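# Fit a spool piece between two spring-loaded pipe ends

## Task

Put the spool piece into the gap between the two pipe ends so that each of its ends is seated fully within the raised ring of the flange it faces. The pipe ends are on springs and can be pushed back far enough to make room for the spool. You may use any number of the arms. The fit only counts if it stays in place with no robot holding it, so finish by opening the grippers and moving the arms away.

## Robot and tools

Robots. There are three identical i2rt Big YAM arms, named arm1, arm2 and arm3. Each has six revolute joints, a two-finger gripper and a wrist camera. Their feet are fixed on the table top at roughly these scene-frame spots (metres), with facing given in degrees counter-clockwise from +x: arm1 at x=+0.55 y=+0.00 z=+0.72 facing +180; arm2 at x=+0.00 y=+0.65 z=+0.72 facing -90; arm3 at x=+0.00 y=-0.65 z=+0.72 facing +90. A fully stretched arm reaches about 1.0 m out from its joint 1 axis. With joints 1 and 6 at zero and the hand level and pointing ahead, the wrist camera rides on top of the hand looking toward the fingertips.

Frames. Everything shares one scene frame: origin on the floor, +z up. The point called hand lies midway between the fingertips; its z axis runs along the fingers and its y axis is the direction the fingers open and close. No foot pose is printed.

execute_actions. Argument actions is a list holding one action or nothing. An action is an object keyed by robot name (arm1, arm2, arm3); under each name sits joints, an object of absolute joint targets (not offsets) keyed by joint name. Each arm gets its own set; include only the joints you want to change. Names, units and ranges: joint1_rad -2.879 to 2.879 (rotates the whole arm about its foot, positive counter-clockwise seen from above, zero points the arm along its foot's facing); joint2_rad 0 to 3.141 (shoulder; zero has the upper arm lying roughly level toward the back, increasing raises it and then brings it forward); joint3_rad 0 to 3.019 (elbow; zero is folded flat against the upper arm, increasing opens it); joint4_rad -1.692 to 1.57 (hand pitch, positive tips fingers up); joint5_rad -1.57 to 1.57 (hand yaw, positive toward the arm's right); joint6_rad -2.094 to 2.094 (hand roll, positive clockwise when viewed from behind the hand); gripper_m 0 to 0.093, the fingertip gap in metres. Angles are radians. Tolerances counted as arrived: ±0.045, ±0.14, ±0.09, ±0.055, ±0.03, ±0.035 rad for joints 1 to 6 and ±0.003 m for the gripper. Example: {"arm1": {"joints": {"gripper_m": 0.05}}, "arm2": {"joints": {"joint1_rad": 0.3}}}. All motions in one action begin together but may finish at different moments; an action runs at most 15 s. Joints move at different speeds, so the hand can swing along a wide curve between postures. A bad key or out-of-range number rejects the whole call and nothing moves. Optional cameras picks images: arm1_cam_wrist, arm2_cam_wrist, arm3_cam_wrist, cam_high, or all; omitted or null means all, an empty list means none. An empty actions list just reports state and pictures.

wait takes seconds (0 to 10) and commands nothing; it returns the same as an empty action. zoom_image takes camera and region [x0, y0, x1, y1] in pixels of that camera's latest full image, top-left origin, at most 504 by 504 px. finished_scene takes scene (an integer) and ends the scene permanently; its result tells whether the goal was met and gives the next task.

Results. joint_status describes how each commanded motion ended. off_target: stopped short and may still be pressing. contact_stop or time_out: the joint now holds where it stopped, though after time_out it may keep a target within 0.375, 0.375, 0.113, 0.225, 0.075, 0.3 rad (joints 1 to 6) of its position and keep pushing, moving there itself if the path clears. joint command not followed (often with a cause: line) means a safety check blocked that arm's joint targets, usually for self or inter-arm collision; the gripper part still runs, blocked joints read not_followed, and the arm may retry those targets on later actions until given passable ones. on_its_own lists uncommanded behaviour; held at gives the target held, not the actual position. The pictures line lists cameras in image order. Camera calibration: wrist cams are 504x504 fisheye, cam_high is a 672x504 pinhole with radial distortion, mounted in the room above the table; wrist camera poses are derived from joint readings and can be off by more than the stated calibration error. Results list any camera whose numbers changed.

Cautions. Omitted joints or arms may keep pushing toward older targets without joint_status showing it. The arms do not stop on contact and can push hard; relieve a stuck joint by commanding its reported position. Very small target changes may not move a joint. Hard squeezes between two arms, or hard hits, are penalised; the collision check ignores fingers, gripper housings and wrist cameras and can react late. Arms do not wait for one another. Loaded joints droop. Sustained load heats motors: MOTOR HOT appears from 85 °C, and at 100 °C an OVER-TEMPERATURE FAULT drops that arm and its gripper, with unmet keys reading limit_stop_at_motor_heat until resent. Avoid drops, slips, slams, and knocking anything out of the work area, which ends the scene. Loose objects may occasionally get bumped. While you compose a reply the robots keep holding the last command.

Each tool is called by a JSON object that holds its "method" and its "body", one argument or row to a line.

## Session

{"method": "execute_actions", "body": {
  "actions": []
}}

Scene clock: 0.00 s.
arm1.joint_positions: joint1_rad=+0.409 joint2_rad=+0.523 joint3_rad=+1.383 joint4_rad=-1.241 joint5_rad=+0.220 joint6_rad=+0.191 gripper_m=+0.095
arm1.joint_status: not commanded
arm1.hand: x=+0.3509 y=-0.0412 z=+1.3229 quat_wxyz=(+0.073, +0.825, +0.021, -0.561) (m; scene frame)
arm2.joint_positions: joint1_rad=+0.334 joint2_rad=+0.458 joint3_rad=+1.406 joint4_rad=-1.265 joint5_rad=+0.090 joint6_rad=+0.367 gripper_m=+0.095
arm2.joint_status: not commanded
arm2.hand: x=+0.0330 y=+0.4906 z=+1.3676 quat_wxyz=(-0.512, -0.610, -0.527, +0.296) (m; scene frame)
arm3.joint_positions: joint1_rad=+0.405 joint2_rad=+0.604 joint3_rad=+1.384 joint4_rad=-1.145 joint5_rad=-0.161 joint6_rad=-0.389 gripper_m=+0.095
arm3.joint_status: not commanded
arm3.hand: x=-0.1243 y=-0.4400 z=+1.3484 quat_wxyz=(-0.357, +0.775, -0.268, -0.447) (m; scene frame)
pictures: arm1_cam_wrist, arm2_cam_wrist, arm3_cam_wrist, cam_high
camera_calibration (this result's frames):
arm1_cam_wrist: T_world_to_cam=[[-0.121325, 0.987533, -0.100296, 0.218589], [0.834587, 0.0467885, -0.548886, 0.439146], [-0.53735, -0.150299, -0.829858, 1.40513], [0, 0, 0, 1]] pos_world=[0.415063, -0.0252212, 1.42903]
arm2_cam_wrist: T_world_to_cam=[[-0.94494, -0.0772363, -0.318, 0.509353], [0.116868, 0.828018, -0.548386, 0.346549], [0.305665, -0.555356, -0.773401, 1.44102], [0, 0, 0, 1]] pos_world=[0.000338286, 0.552671, 1.4665]
arm3_cam_wrist: T_world_to_cam=[[0.736131, 0.599731, 0.313742, -0.0681058], [0.661588, -0.539724, -0.520576, 0.552502], [-0.142871, 0.59078, -0.794082, 1.43683], [0, 0, 0, 1]] pos_world=[-0.110112, -0.509809, 1.44995]
Images, in order (width x height): arm1_cam_wrist 504x504, arm2_cam_wrist 504x504, arm3_cam_wrist 504x504, cam_high 672x504.

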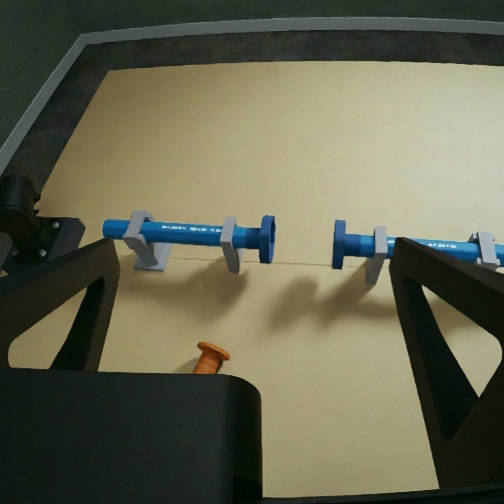

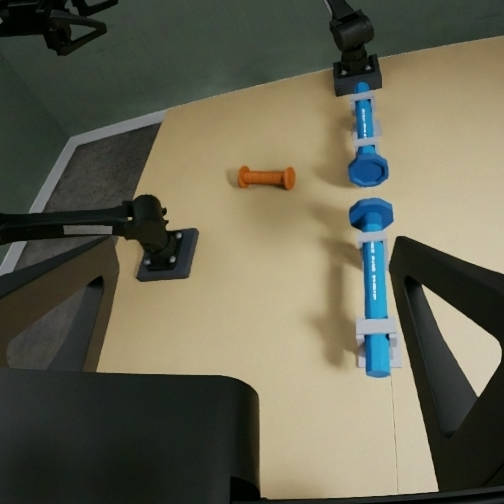

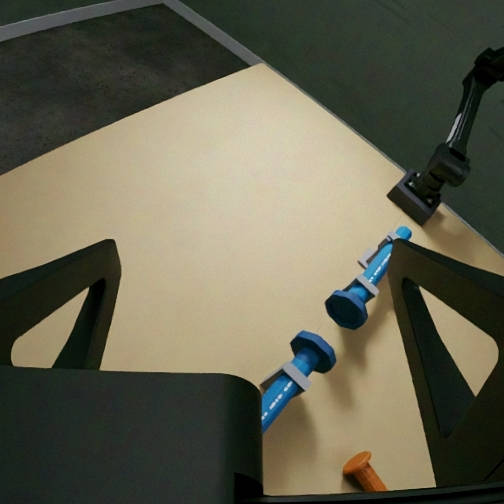

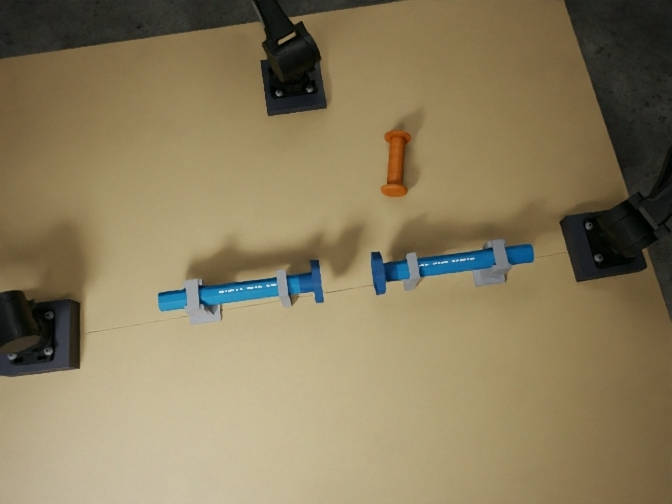

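{"method": "execute_actions", "body": {
  "actions": [
    {"arm1":{"joints":{"joint1_rad":0.695,"joint2_rad":1.36,"joint3_rad":0.875,"joint4_rad":-1.06,"joint5_rad":0,"joint6_rad":0.94}},"arm2":{"joints":{"joint1_rad":0.05,"joint2_rad":1.605,"joint3_rad":1.215,"joint4_rad":-1.16,"joint5_rad":0,"joint6_rad":0.02}},"arm3":{"joints":{"joint1_rad":0.025,"joint2_rad":1.415,"joint3_rad":1.03,"joint4_rad":-1.175,"joint5_rad":0,"joint6_rad":0.027}}}
  ]
}}

Scene clock: 17.57 s.
arm1.joint_positions: joint1_rad=+0.695 joint2_rad=+1.351 joint3_rad=+0.847 joint4_rad=-1.069 joint5_rad=+0.001 joint6_rad=+0.924 gripper_m=+0.095
arm1.joint_status: all done
arm1.hand: x=+0.2851 y=-0.2118 z=+0.8298 quat_wxyz=(-0.001, +0.992, -0.124, -0.001) (m; scene frame)
arm2.joint_positions: joint1_rad=+0.060 joint2_rad=+1.602 joint3_rad=+1.215 joint4_rad=-1.167 joint5_rad=+0.003 joint6_rad=+0.029 gripper_m=+0.095
arm2.joint_status: all done
arm2.hand: x=+0.0038 y=+0.1918 z=+0.8950 quat_wxyz=(-0.008, -0.714, -0.700, +0.011) (m; scene frame)
arm3.joint_positions: joint1_rad=+0.031 joint2_rad=+1.403 joint3_rad=+1.014 joint4_rad=-1.169 joint5_rad=-0.002 joint6_rad=+0.016 gripper_m=+0.095
arm3.joint_status: all done
arm3.hand: x=-0.0087 y=-0.2698 z=+0.8929 quat_wxyz=(-0.011, +0.709, -0.705, -0.008) (m; scene frame)
pictures: arm1_cam_wrist, arm2_cam_wrist, arm3_cam_wrist, cam_high
camera_calibration (this result's frames):
arm1_cam_wrist: T_world_to_cam=[[0.246414, 0.969153, -0.0048127, 0.14168], [0.792662, -0.198678, 0.576381, -0.742448], [0.557645, -0.145843, -0.817167, 0.613136], [0, 0, 0, 1]] pos_world=[0.211686, -0.195396, 0.929649]
arm2_cam_wrist: T_world_to_cam=[[-0.999633, 0.0266091, 0.00507774, -0.000491624], [0.024792, 0.823103, 0.56735, -0.65907], [0.0109171, 0.567268, -0.823461, 0.749015], [0, 0, 0, 1]] pos_world=[0.00767107, 0.117603, 0.99071]
arm3_cam_wrist: T_world_to_cam=[[0.999977, 0.00377864, 0.00555785, 0.00432151], [0.0000298069, -0.82946, 0.558567, -0.716716], [0.00672063, -0.558554, -0.829441, 0.713979], [0, 0, 0, 1]] pos_world=[-0.00909844, -0.195707, 0.992513]
Images, in order (width x height): arm1_cam_wrist 504x504, arm2_cam_wrist 504x504, arm3_cam_wrist 504x504, cam_high 672x504.

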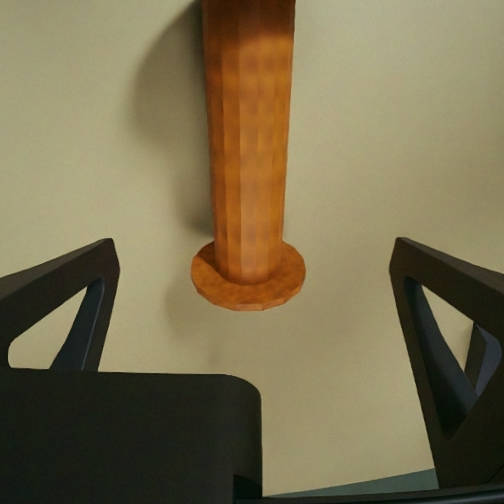

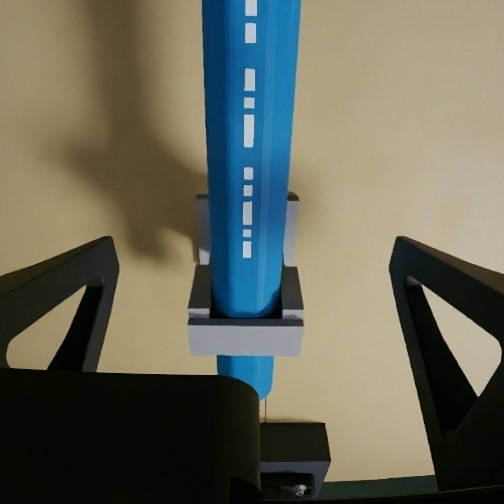

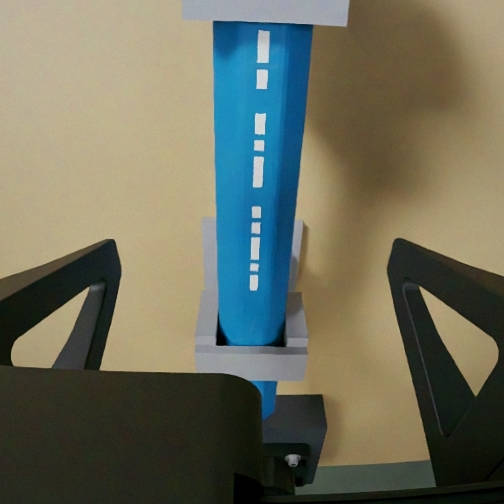

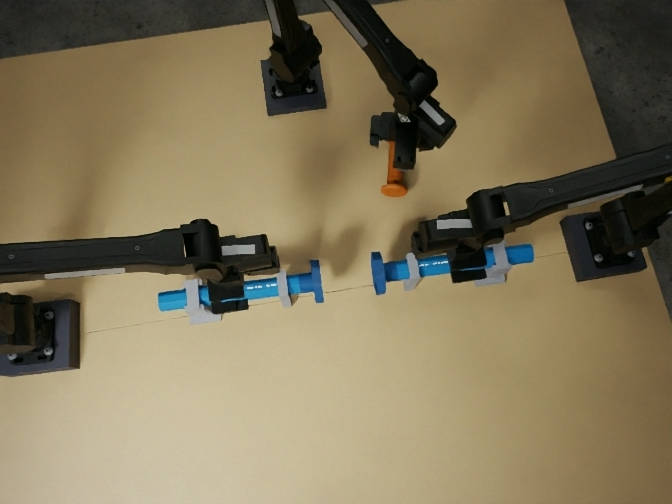

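{"method": "execute_actions", "body": {
  "actions": [
    {"arm1":{"joints":{"joint1_rad":0.652,"joint2_rad":1.54,"joint3_rad":0.795,"joint4_rad":-0.785,"joint6_rad":0.872}},"arm2":{"joints":{"joint1_rad":0.07,"joint2_rad":1.755,"joint3_rad":1.138,"joint4_rad":-0.935}},"arm3":{"joints":{"joint2_rad":1.535,"joint3_rad":0.92,"joint4_rad":-0.93}}}
  ]
}}

Scene clock: 24.00 s.
arm1.joint_positions: joint1_rad=+0.653 joint2_rad=+1.552 joint3_rad=+0.785 joint4_rad=-0.801 joint5_rad=+0.001 joint6_rad=+0.887 gripper_m=+0.095
arm1.joint_status: all done
arm1.hand: x=+0.2609 y=-0.2118 z=+0.7448 quat_wxyz=(+0.001, +0.992, -0.126, -0.003) (m; scene frame)
arm2.joint_positions: joint1_rad=+0.060 joint2_rad=+1.766 joint3_rad=+1.134 joint4_rad=-0.945 joint5_rad=+0.003 joint6_rad=+0.029 gripper_m=+0.095
arm2.joint_status: all done
arm2.hand: x=+0.0037 y=+0.1818 z=+0.7957 quat_wxyz=(+0.000, -0.714, -0.700, +0.003) (m; scene frame)
arm3.joint_positions: joint1_rad=+0.031 joint2_rad=+1.542 joint3_rad=+0.909 joint4_rad=-0.938 joint5_rad=-0.002 joint6_rad=+0.016 gripper_m=+0.095
arm3.joint_status: all done
arm3.hand: x=-0.0082 y=-0.2639 z=+0.8076 quat_wxyz=(-0.006, +0.709, -0.705, -0.003) (m; scene frame)
pictures: arm1_cam_wrist, arm2_cam_wrist, arm3_cam_wrist, cam_high
camera_calibration (this result's frames):
arm1_cam_wrist: T_world_to_cam=[[0.250817, 0.967996, -0.00868878, 0.148741], [0.793985, -0.200577, 0.573896, -0.673163], [0.553786, -0.150841, -0.818882, 0.558369], [0, 0, 0, 1]] pos_world=[0.187957, -0.194776, 0.844857]
arm2_cam_wrist: T_world_to_cam=[[-0.999631, 0.0265252, 0.00592539, -0.000469157], [0.0249604, 0.809679, 0.586342, -0.607166], [0.0107552, 0.586273, -0.810042, 0.658846], [0, 0, 0, 1]] pos_world=[0.00760013, 0.105358, 0.889702]
arm3_cam_wrist: T_world_to_cam=[[0.999976, 0.00376285, 0.00579356, 0.00411868], [-0.00020978, -0.821713, 0.569902, -0.671323], [0.0069051, -0.569889, -0.821692, 0.637189], [0, 0, 0, 1]] pos_world=[-0.00865927, -0.188523, 0.906137]
Images, in order (width x height): arm1_cam_wrist 504x504, arm2_cam_wrist 504x504, arm3_cam_wrist 504x504, cam_high 672x504.

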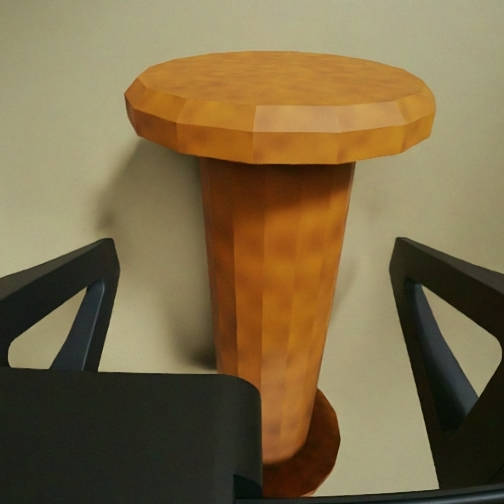

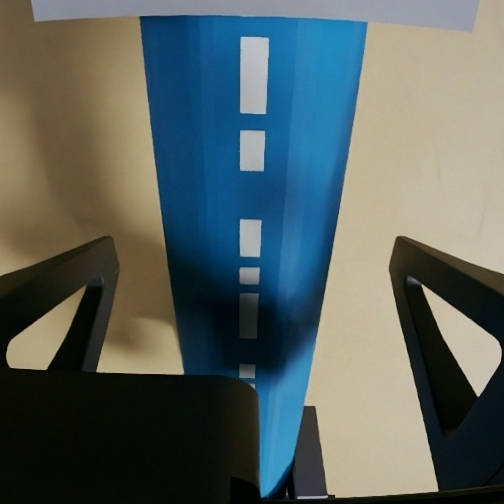

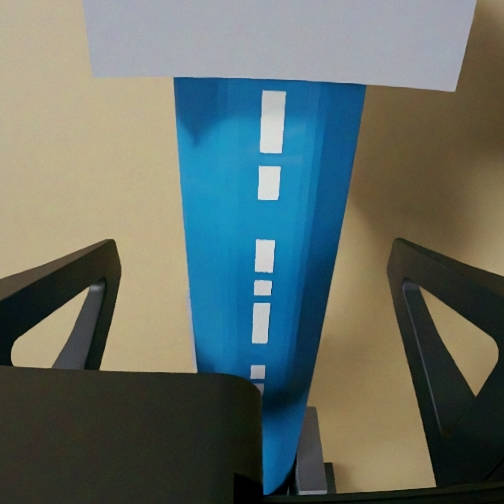

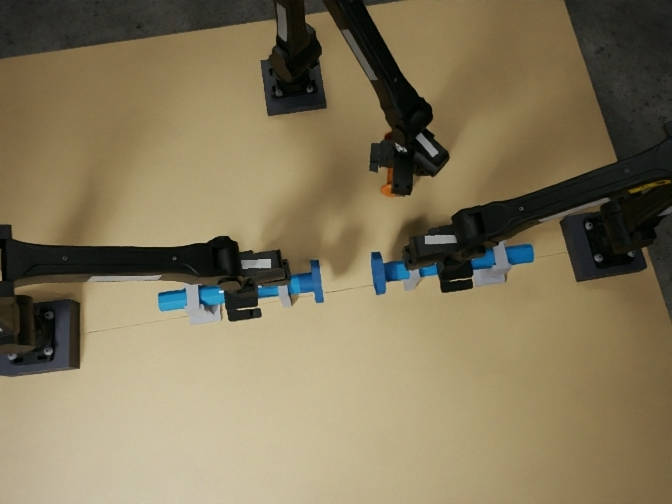

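{"method": "execute_actions", "body": {
  "actions": [
    {"arm1":{"joints":{"gripper_m":0.02}},"arm2":{"joints":{"gripper_m":0.02}},"arm3":{"joints":{"joint1_rad":0.015,"gripper_m":0.02}}}
  ],
  "cameras": []
}}

{"method": "execute_actions", "body": {
  "actions": [
    {"arm1":{"joints":{"joint1_rad":0.5,"joint2_rad":1.4,"joint3_rad":1.3,"joint4_rad":-1.43,"joint6_rad":1.66}}}
  ],
  "cameras": []
}}

{"method": "execute_actions", "body": {
  "actions": [
    {"arm1":{"joints":{"joint1_rad":0.085,"joint2_rad":1.785,"joint3_rad":1.71,"joint4_rad":-1.44}},"arm2":{"joints":{"joint2_rad":1.58,"joint3_rad":0.96,"joint4_rad":-0.93}},"arm3":{"joints":{"joint2_rad":1.355,"joint3_rad":0.74,"joint4_rad":-0.93}}}
  ]
}}

{"method": "zoom_image", "body": {
  "camera": "cam_high",
  "region": [240, 180, 460, 340]
}}

Scene clock: 37.73 s.
arm1.joint_positions: joint1_rad=+0.653 joint2_rad=+1.552 joint3_rad=+0.785 joint4_rad=-0.799 joint5_rad=+0.001 joint6_rad=+0.886 gripper_m=+0.035
arm1.joint_status: gripper_m off_target (ended at +0.035, target +0.020)
arm1.hand: x=+0.2606 y=-0.2121 z=+0.7447 quat_wxyz=(+0.002, +0.992, -0.125, -0.003) (m; scene frame)
arm2.joint_positions: joint1_rad=+0.062 joint2_rad=+1.766 joint3_rad=+1.134 joint4_rad=-0.945 joint5_rad=-0.002 joint6_rad=+0.031 gripper_m=+0.039
arm2.joint_status: gripper_m off_target (ended at +0.039, target +0.020)
arm2.hand: x=+0.0054 y=+0.1816 z=+0.7957 quat_wxyz=(-0.002, -0.714, -0.700, +0.002) (m; scene frame)
arm3.joint_positions: joint1_rad=+0.029 joint2_rad=+1.542 joint3_rad=+0.909 joint4_rad=-0.938 joint5_rad=+0.001 joint6_rad=+0.023 gripper_m=+0.039
arm3.joint_status: gripper_m off_target (ended at +0.039, target +0.020); the others done
arm3.hand: x=-0.0070 y=-0.2637 z=+0.8077 quat_wxyz=(-0.008, +0.706, -0.708, -0.002) (m; scene frame)
pictures: none
No camera images: the call's "cameras" was empty. Leave "cameras" out to get every camera's image.

Scene clock: 39.47 s.
arm1.joint_positions: joint1_rad=+0.494 joint2_rad=+1.403 joint3_rad=+1.251 joint4_rad=-1.415 joint5_rad=+0.002 joint6_rad=+1.644 gripper_m=+0.035
arm1.joint_status: all done
arm1.hand: x=+0.1908 y=-0.1840 z=+0.9570 quat_wxyz=(+0.002, +0.834, -0.552, -0.003) (m; scene frame)
arm2.joint_positions: joint1_rad=+0.062 joint2_rad=+1.766 joint3_rad=+1.134 joint4_rad=-0.945 joint5_rad=-0.002 joint6_rad=+0.031 gripper_m=+0.039
arm2.joint_status: not commanded
arm2.hand: x=+0.0054 y=+0.1816 z=+0.7957 quat_wxyz=(-0.002, -0.714, -0.700, +0.002) (m; scene frame)
arm3.joint_positions: joint1_rad=+0.029 joint2_rad=+1.542 joint3_rad=+0.909 joint4_rad=-0.938 joint5_rad=+0.001 joint6_rad=+0.023 gripper_m=+0.039
arm3.joint_status: not commanded
arm3.hand: x=-0.0070 y=-0.2637 z=+0.8077 quat_wxyz=(-0.008, +0.706, -0.708, -0.002) (m; scene frame)
pictures: none
No camera images: the call's "cameras" was empty. Leave "cameras" out to get every camera's image.

Scene clock: 41.50 s.
arm1.joint_positions: joint1_rad=+0.090 joint2_rad=+1.820 joint3_rad=+1.651 joint4_rad=-1.433 joint5_rad=+0.002 joint6_rad=+1.646 gripper_m=+0.035
arm1.joint_status: all done
arm1.hand: x=+0.0019 y=-0.0382 z=+0.9166 quat_wxyz=(-0.011, +0.706, -0.708, +0.009) (m; scene frame)
arm2.joint_positions: joint1_rad=+0.062 joint2_rad=+1.674 joint3_rad=+1.009 joint4_rad=-0.840 joint5_rad=-0.005 joint6_rad=+0.041 gripper_m=+0.039
arm2.joint_status: joint4_rad time_out (moved +0.105 of +0.015); the others done
arm2.on_its_own: joint4_rad reads -0.840 and still pushes toward -0.930 since a time_out
arm2.hand: x=+0.0057 y=+0.2051 z=+0.7970 quat_wxyz=(-0.029, -0.717, -0.696, +0.025) (m; scene frame)
arm3.joint_positions: joint1_rad=+0.029 joint2_rad=+1.434 joint3_rad=+0.788 joint4_rad=-0.839 joint5_rad=-0.001 joint6_rad=+0.028 gripper_m=+0.039
arm3.joint_status: joint4_rad time_out (moved +0.099 of +0.008); the others done
arm3.on_its_own: joint4_rad reads -0.839 and still pushes toward -0.930 since a time_out
arm3.hand: x=-0.0068 y=-0.2872 z=+0.8080 quat_wxyz=(-0.037, +0.703, -0.709, -0.034) (m; scene frame)
pictures: arm1_cam_wrist, arm2_cam_wrist, arm3_cam_wrist, cam_high
camera_calibration (this result's frames):
arm1_cam_wrist: T_world_to_cam=[[0.99975, -0.00457709, 0.0218728, -0.0195051], [-0.0163199, -0.818181, 0.574729, -0.554107], [0.0152653, -0.574943, -0.818051, 0.852743], [0, 0, 0, 1]] pos_world=[-0.00256015, 0.0368295, 1.01648]
arm2_cam_wrist: T_world_to_cam=[[-0.999364, 0.0352261, -0.00551267, 0.00823473], [0.0270394, 0.849549, 0.526816, -0.587566], [0.023241, 0.526332, -0.849962, 0.690265], [0, 0, 0, 1]] pos_world=[0.00807448, 0.135568, 0.896283]
arm3_cam_wrist: T_world_to_cam=[[0.999946, -0.00949192, 0.00428459, 0.000242346], [-0.0103664, -0.86789, 0.496649, -0.644808], [-0.000995601, -0.496666, -0.867941, 0.682641], [0, 0, 0, 1]] pos_world=[-0.00624705, -0.220575, 0.912734]
Images, in order (width x height): arm1_cam_wrist 504x504, arm2_cam_wrist 504x504, arm3_cam_wrist 504x504, cam_high 672x504.

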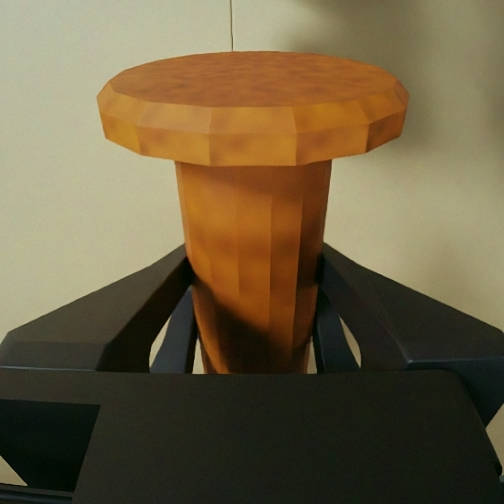

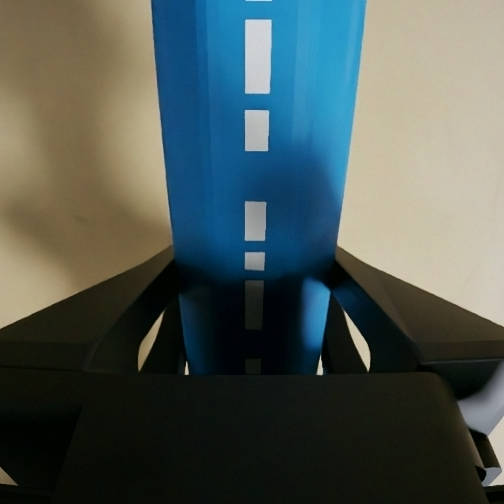

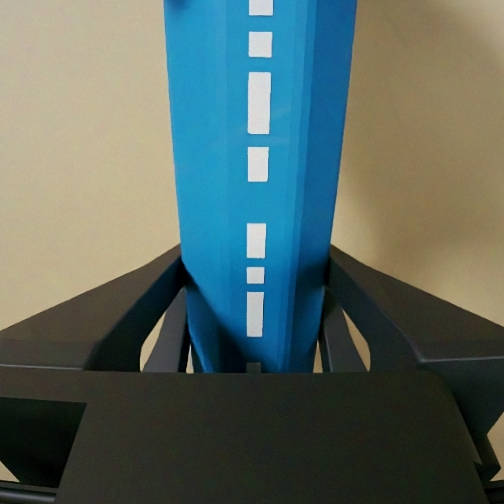

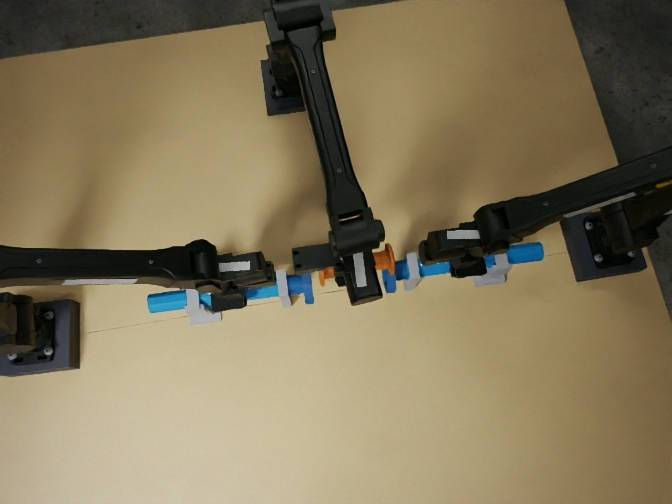

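Region (240, 180, 460, 340) of cam_high's 672x504 image, scaled by 2.291, with more detail than that image has; it fills the top 367 rows of this view, and the rest is white.

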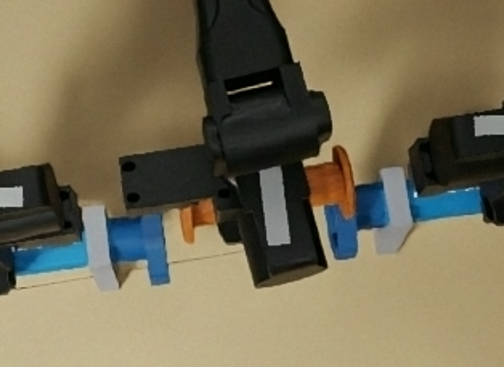

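{"method": "execute_actions", "body": {
  "actions": [
    {"arm1":{"joints":{"joint1_rad":0.061,"joint2_rad":1.79,"joint3_rad":1.612,"joint4_rad":-1.338}}}
  ],
  "cameras": ["arm1_cam_wrist","cam_high"]
}}

{"method": "zoom_image", "body": {
  "camera": "cam_high",
  "region": [240, 180, 460, 340]
}}

Scene clock: 47.13 s.
arm1.joint_positions: joint1_rad=+0.061 joint2_rad=+1.816 joint3_rad=+1.594 joint4_rad=-1.354 joint5_rad=+0.002 joint6_rad=+1.646 gripper_m=+0.035
arm1.joint_status: all done
arm1.hand: x=-0.0002 y=-0.0224 z=+0.8973 quat_wxyz=(-0.001, +0.695, -0.719, +0.000) (m; scene frame)
arm2.joint_positions: joint1_rad=+0.062 joint2_rad=+1.674 joint3_rad=+1.009 joint4_rad=-0.840 joint5_rad=-0.005 joint6_rad=+0.041 gripper_m=+0.039
arm2.joint_status: not commanded
arm2.on_its_own: joint4_rad reads -0.840 and still pushes toward -0.930 since a time_out
arm2.hand: x=+0.0057 y=+0.2051 z=+0.7970 quat_wxyz=(-0.029, -0.717, -0.696, +0.025) (m; scene frame)
arm3.joint_positions: joint1_rad=+0.029 joint2_rad=+1.434 joint3_rad=+0.788 joint4_rad=-0.839 joint5_rad=-0.001 joint6_rad=+0.028 gripper_m=+0.039
arm3.joint_status: not commanded
arm3.on_its_own: joint4_rad reads -0.839 and still pushes toward -0.930 since a time_out
arm3.hand: x=-0.0068 y=-0.2872 z=+0.8080 quat_wxyz=(-0.037, +0.703, -0.709, -0.034) (m; scene frame)
pictures: arm1_cam_wrist, cam_high
camera_calibration (this result's frames):
arm1_cam_wrist: T_world_to_cam=[[0.999427, -0.033558, -0.00435193, 0.00602723], [-0.0249113, -0.816679, 0.576554, -0.531718], [-0.0229022, -0.576116, -0.817047, 0.845212], [0, 0, 0, 1]] pos_world=[0.0000876375, 0.0528997, 0.997169]
Images, in order (width x height): arm1_cam_wrist 504x504, cam_high 672x504.

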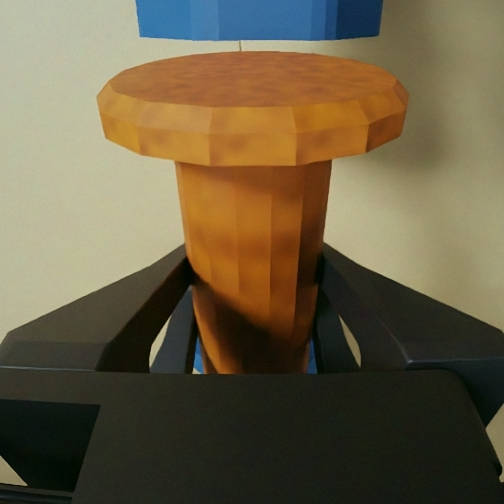

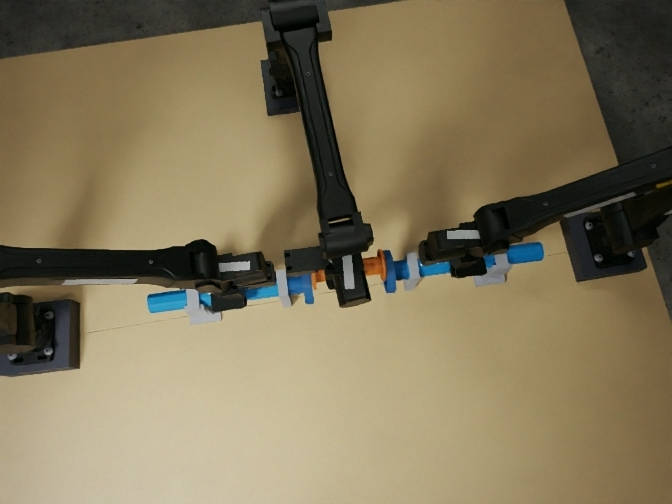

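Region (240, 180, 460, 340) of cam_high's 672x504 image, scaled by 2.291, with more detail than that image has; it fills the top 367 rows of this view, and the rest is white.

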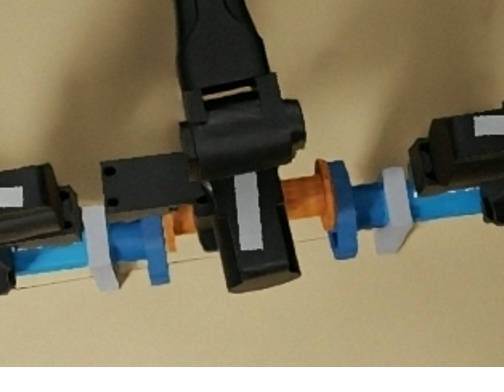

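{"method": "execute_actions", "body": {
  "actions": [
    {"arm1":{"joints":{"joint2_rad":1.862,"joint3_rad":1.48,"joint4_rad":-1.133}}}
  ],
  "cameras": ["arm1_cam_wrist","cam_high"]
}}

{"method": "zoom_image", "body": {
  "camera": "cam_high",
  "region": [240, 180, 460, 340]
}}

Scene clock: 51.30 s.
arm1.joint_positions: joint1_rad=+0.061 joint2_rad=+1.895 joint3_rad=+1.456 joint4_rad=-1.148 joint5_rad=+0.002 joint6_rad=+1.646 gripper_m=+0.035
arm1.joint_status: all done
arm1.hand: x=+0.0018 y=-0.0223 z=+0.8055 quat_wxyz=(-0.005, +0.695, -0.719, +0.004) (m; scene frame)
arm2.joint_positions: joint1_rad=+0.062 joint2_rad=+1.674 joint3_rad=+1.009 joint4_rad=-0.840 joint5_rad=-0.005 joint6_rad=+0.041 gripper_m=+0.039
arm2.joint_status: not commanded
arm2.on_its_own: joint4_rad reads -0.840 and still pushes toward -0.930 since a time_out
arm2.hand: x=+0.0057 y=+0.2051 z=+0.7970 quat_wxyz=(-0.029, -0.717, -0.696, +0.025) (m; scene frame)
arm3.joint_positions: joint1_rad=+0.029 joint2_rad=+1.434 joint3_rad=+0.788 joint4_rad=-0.839 joint5_rad=-0.001 joint6_rad=+0.028 gripper_m=+0.039
arm3.joint_status: not commanded
arm3.on_its_own: joint4_rad reads -0.839 and still pushes toward -0.930 since a time_out
arm3.hand: x=-0.0068 y=-0.2872 z=+0.8080 quat_wxyz=(-0.037, +0.703, -0.709, -0.034) (m; scene frame)
pictures: arm1_cam_wrist, cam_high
camera_calibration (this result's frames):
arm1_cam_wrist: T_world_to_cam=[[0.999415, -0.0335529, 0.00667898, -0.00527204], [-0.0312755, -0.816949, 0.575862, -0.478106], [-0.0138654, -0.575734, -0.81752, 0.770593], [0, 0, 0, 1]] pos_world=[0.00100056, 0.0528909, 0.905333]
Images, in order (width x height): arm1_cam_wrist 504x504, cam_high 672x504.

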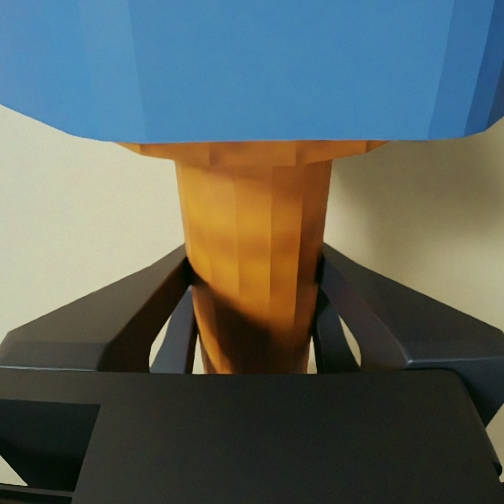

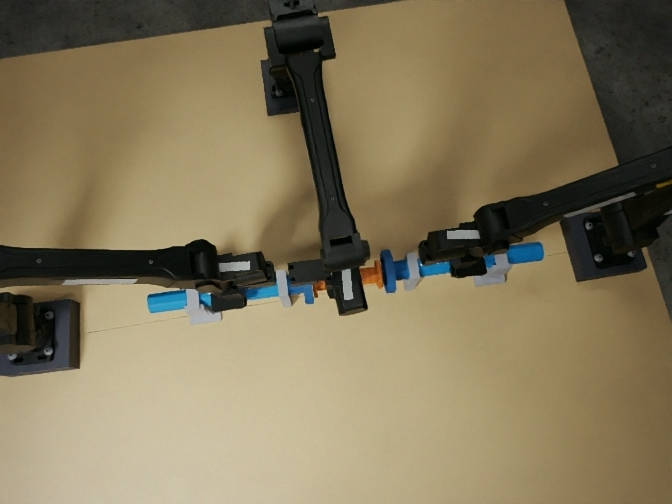

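Region (240, 180, 460, 340) of cam_high's 672x504 image, scaled by 2.291, with more detail than that image has; it fills the top 367 rows of this view, and the rest is white.

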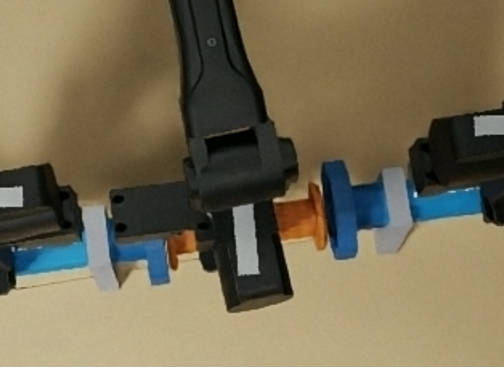

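{"method": "execute_actions", "body": {
  "actions": [
    {"arm1":{"joints":{"joint2_rad":1.848,"joint4_rad":-1.178}}}
  ],
  "cameras": ["arm1_cam_wrist"]
}}

Scene clock: 56.20 s.
arm1.joint_positions: joint1_rad=+0.061 joint2_rad=+1.883 joint3_rad=+1.456 joint4_rad=-1.163 joint5_rad=+0.002 joint6_rad=+1.646 gripper_m=+0.035
arm1.joint_status: all done
arm1.hand: x=+0.0047 y=-0.0222 z=+0.8122 quat_wxyz=(-0.006, +0.695, -0.719, +0.005) (m; scene frame)
arm2.joint_positions: joint1_rad=+0.062 joint2_rad=+1.674 joint3_rad=+1.009 joint4_rad=-0.840 joint5_rad=-0.005 joint6_rad=+0.041 gripper_m=+0.039
arm2.joint_status: not commanded
arm2.on_its_own: joint4_rad reads -0.840 and still pushes toward -0.930 since a time_out
arm2.hand: x=+0.0057 y=+0.2051 z=+0.7970 quat_wxyz=(-0.029, -0.717, -0.696, +0.025) (m; scene frame)
arm3.joint_positions: joint1_rad=+0.029 joint2_rad=+1.434 joint3_rad=+0.788 joint4_rad=-0.839 joint5_rad=-0.001 joint6_rad=+0.028 gripper_m=+0.039
arm3.joint_status: not commanded
arm3.on_its_own: joint4_rad reads -0.839 and still pushes toward -0.930 since a time_out
arm3.hand: x=-0.0068 y=-0.2872 z=+0.8080 quat_wxyz=(-0.037, +0.703, -0.709, -0.034) (m; scene frame)
pictures: arm1_cam_wrist
camera_calibration (this result's frames):
arm1_cam_wrist: T_world_to_cam=[[0.999393, -0.0335524, 0.00934155, -0.0103878], [-0.0328105, -0.817014, 0.575684, -0.481605], [-0.0116834, -0.575641, -0.817619, 0.776235], [0, 0, 0, 1]] pos_world=[0.00364886, 0.0530064, 0.912013]
Images, in order (width x height): arm1_cam_wrist 504x504.

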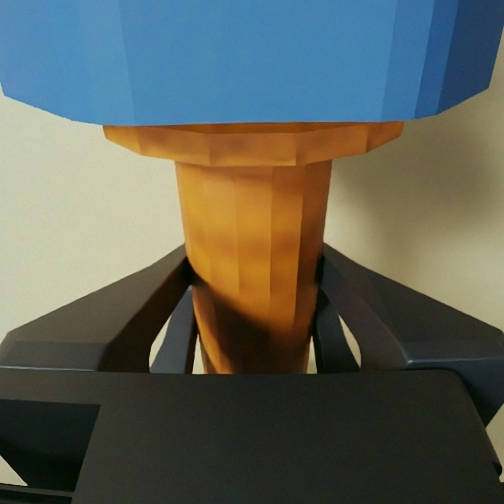

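{"method": "execute_actions", "body": {
  "actions": [
    {"arm2":{"joints":{"joint2_rad":1.717,"joint3_rad":1.067,"joint4_rad":-0.87}},"arm3":{"joints":{"joint2_rad":1.476,"joint3_rad":0.842,"joint4_rad":-0.87}}}
  ],
  "cameras": ["arm1_cam_wrist","cam_high"]
}}

{"method": "zoom_image", "body": {
  "camera": "cam_high",
  "region": [240, 180, 460, 340]
}}

Scene clock: 62.83 s.
arm1.joint_positions: joint1_rad=+0.062 joint2_rad=+1.883 joint3_rad=+1.456 joint4_rad=-1.163 joint5_rad=-0.003 joint6_rad=+1.648 gripper_m=+0.035
arm1.joint_status: not commanded
arm1.hand: x=+0.0048 y=-0.0238 z=+0.8122 quat_wxyz=(-0.005, +0.695, -0.719, +0.007) (m; scene frame)
arm2.joint_positions: joint1_rad=+0.062 joint2_rad=+1.703 joint3_rad=+1.045 joint4_rad=-0.844 joint5_rad=-0.005 joint6_rad=+0.039 gripper_m=+0.039
arm2.joint_status: all done
arm2.hand: x=+0.0058 y=+0.1924 z=+0.7959 quat_wxyz=(-0.029, -0.716, -0.697, +0.026) (m; scene frame)
arm3.joint_positions: joint1_rad=+0.028 joint2_rad=+1.471 joint3_rad=+0.825 joint4_rad=-0.840 joint5_rad=+0.000 joint6_rad=+0.030 gripper_m=+0.039
arm3.joint_status: all done
arm3.hand: x=-0.0067 y=-0.2732 z=+0.8075 quat_wxyz=(-0.036, +0.702, -0.710, -0.033) (m; scene frame)
pictures: arm1_cam_wrist, cam_high
camera_calibration (this result's frames):
arm1_cam_wrist: T_world_to_cam=[[0.999362, -0.0343488, 0.00975032, -0.0108559], [-0.0336338, -0.813922, 0.58, -0.486291], [-0.0119863, -0.579958, -0.814558, 0.772762], [0, 0, 0, 1]] pos_world=[0.00375571, 0.0519943, 0.911614]
Images, in order (width x height): arm1_cam_wrist 504x504, cam_high 672x504.

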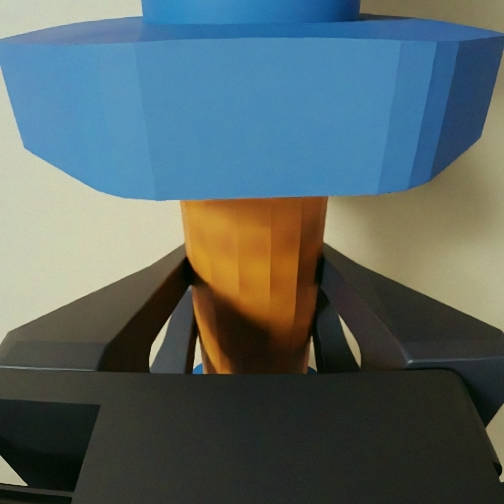

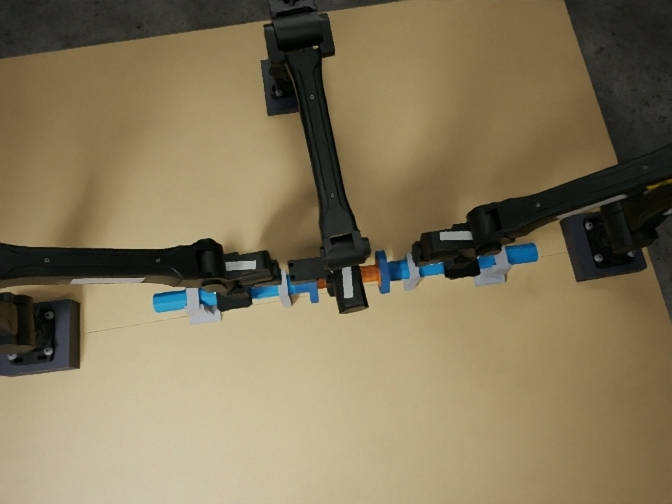

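Region (240, 180, 460, 340) of cam_high's 672x504 image, scaled by 2.291, with more detail than that image has; it fills the top 367 rows of this view, and the rest is white.

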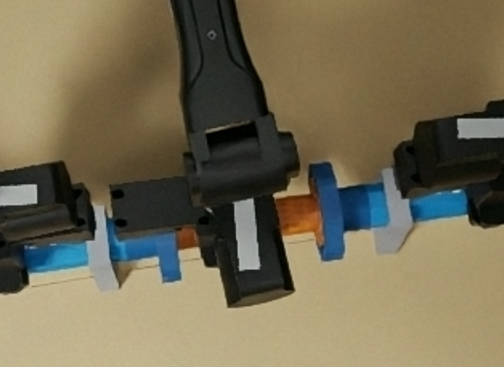

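{"method": "execute_actions", "body": {
  "actions": [
    {"arm1":{"joints":{"gripper_m":0.09}},"arm2":{"joints":{"gripper_m":0.09}},"arm3":{"joints":{"gripper_m":0.09}}}
  ],
  "cameras": []
}}

{"method": "execute_actions", "body": {
  "actions": [
    {"arm1":{"joints":{"joint2_rad":1.78,"joint3_rad":1.72,"joint4_rad":-1.48}},"arm2":{"joints":{"joint2_rad":1.5,"joint3_rad":1.22,"joint4_rad":-1.27}},"arm3":{"joints":{"joint2_rad":1.3,"joint3_rad":1.0,"joint4_rad":-1.27}}}
  ],
  "cameras": ["arm1_cam_wrist","cam_high"]
}}

Scene clock: 68.27 s.
arm1.joint_positions: joint1_rad=+0.062 joint2_rad=+1.861 joint3_rad=+1.456 joint4_rad=-1.163 joint5_rad=-0.003 joint6_rad=+1.648 gripper_m=+0.090
arm1.joint_status: all done
arm1.hand: x=+0.0036 y=-0.0237 z=+0.8234 quat_wxyz=(+0.003, +0.695, -0.719, -0.001) (m; scene frame)
arm2.joint_positions: joint1_rad=+0.062 joint2_rad=+1.703 joint3_rad=+1.045 joint4_rad=-0.861 joint5_rad=-0.004 joint6_rad=+0.029 gripper_m=+0.090
arm2.joint_status: all done
arm2.hand: x=+0.0056 y=+0.1965 z=+0.7956 quat_wxyz=(-0.023, -0.713, -0.701, +0.021) (m; scene frame)
arm3.joint_positions: joint1_rad=+0.028 joint2_rad=+1.471 joint3_rad=+0.825 joint4_rad=-0.863 joint5_rad=+0.000 joint6_rad=+0.030 gripper_m=+0.090
arm3.joint_status: all done
arm3.hand: x=-0.0066 y=-0.2787 z=+0.8070 quat_wxyz=(-0.029, +0.703, -0.711, -0.025) (m; scene frame)
pictures: none
No camera images: the call's "cameras" was empty. Leave "cameras" out to get every camera's image.

Scene clock: 69.47 s.
arm1.joint_positions: joint1_rad=+0.062 joint2_rad=+1.769 joint3_rad=+1.691 joint4_rad=-1.465 joint5_rad=-0.003 joint6_rad=+1.648 gripper_m=+0.090
arm1.joint_status: all done
arm1.hand: x=+0.0005 y=-0.0238 z=+0.9586 quat_wxyz=(+0.012, +0.695, -0.719, -0.009) (m; scene frame)
arm2.joint_positions: joint1_rad=+0.062 joint2_rad=+1.485 joint3_rad=+1.201 joint4_rad=-1.261 joint5_rad=-0.004 joint6_rad=+0.029 gripper_m=+0.090
arm2.joint_status: all done
arm2.hand: x=+0.0056 y=+0.2219 z=+0.9384 quat_wxyz=(-0.014, -0.713, -0.701, +0.012) (m; scene frame)
arm3.joint_positions: joint1_rad=+0.028 joint2_rad=+1.285 joint3_rad=+0.986 joint4_rad=-1.263 joint5_rad=+0.000 joint6_rad=+0.030 gripper_m=+0.090
arm3.joint_status: all done
arm3.hand: x=-0.0070 y=-0.3046 z=+0.9226 quat_wxyz=(-0.010, +0.703, -0.711, -0.006) (m; scene frame)
pictures: arm1_cam_wrist, cam_high
camera_calibration (this result's frames):
arm1_cam_wrist: T_world_to_cam=[[0.998736, -0.034778, -0.0362879, 0.036143], [-0.00715332, -0.812969, 0.582264, -0.573559], [-0.0497509, -0.581268, -0.81219, 0.889671], [0, 0, 0, 1]] pos_world=[0.00406167, 0.0521089, 1.05786]
Images, in order (width x height): arm1_cam_wrist 504x504, cam_high 672x504.

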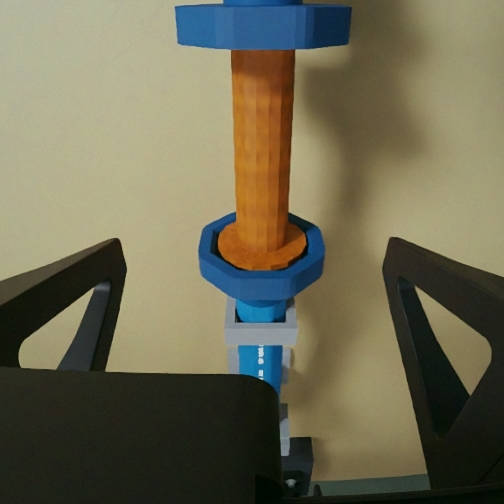

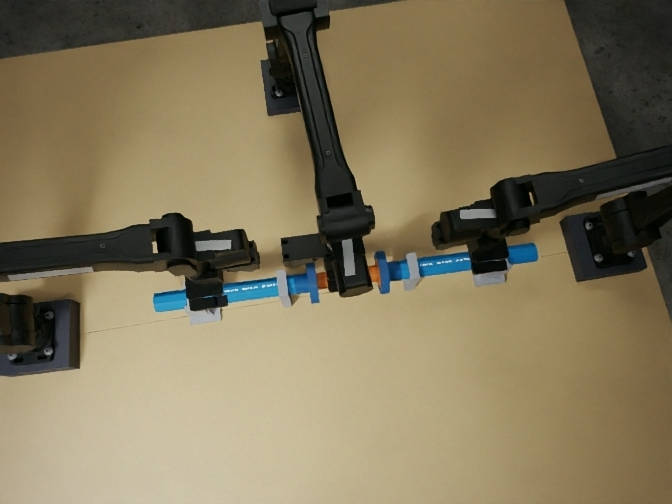

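{"method": "finished_scene", "body": {
  "scene": 2
}}

The scene is finished: the task was done.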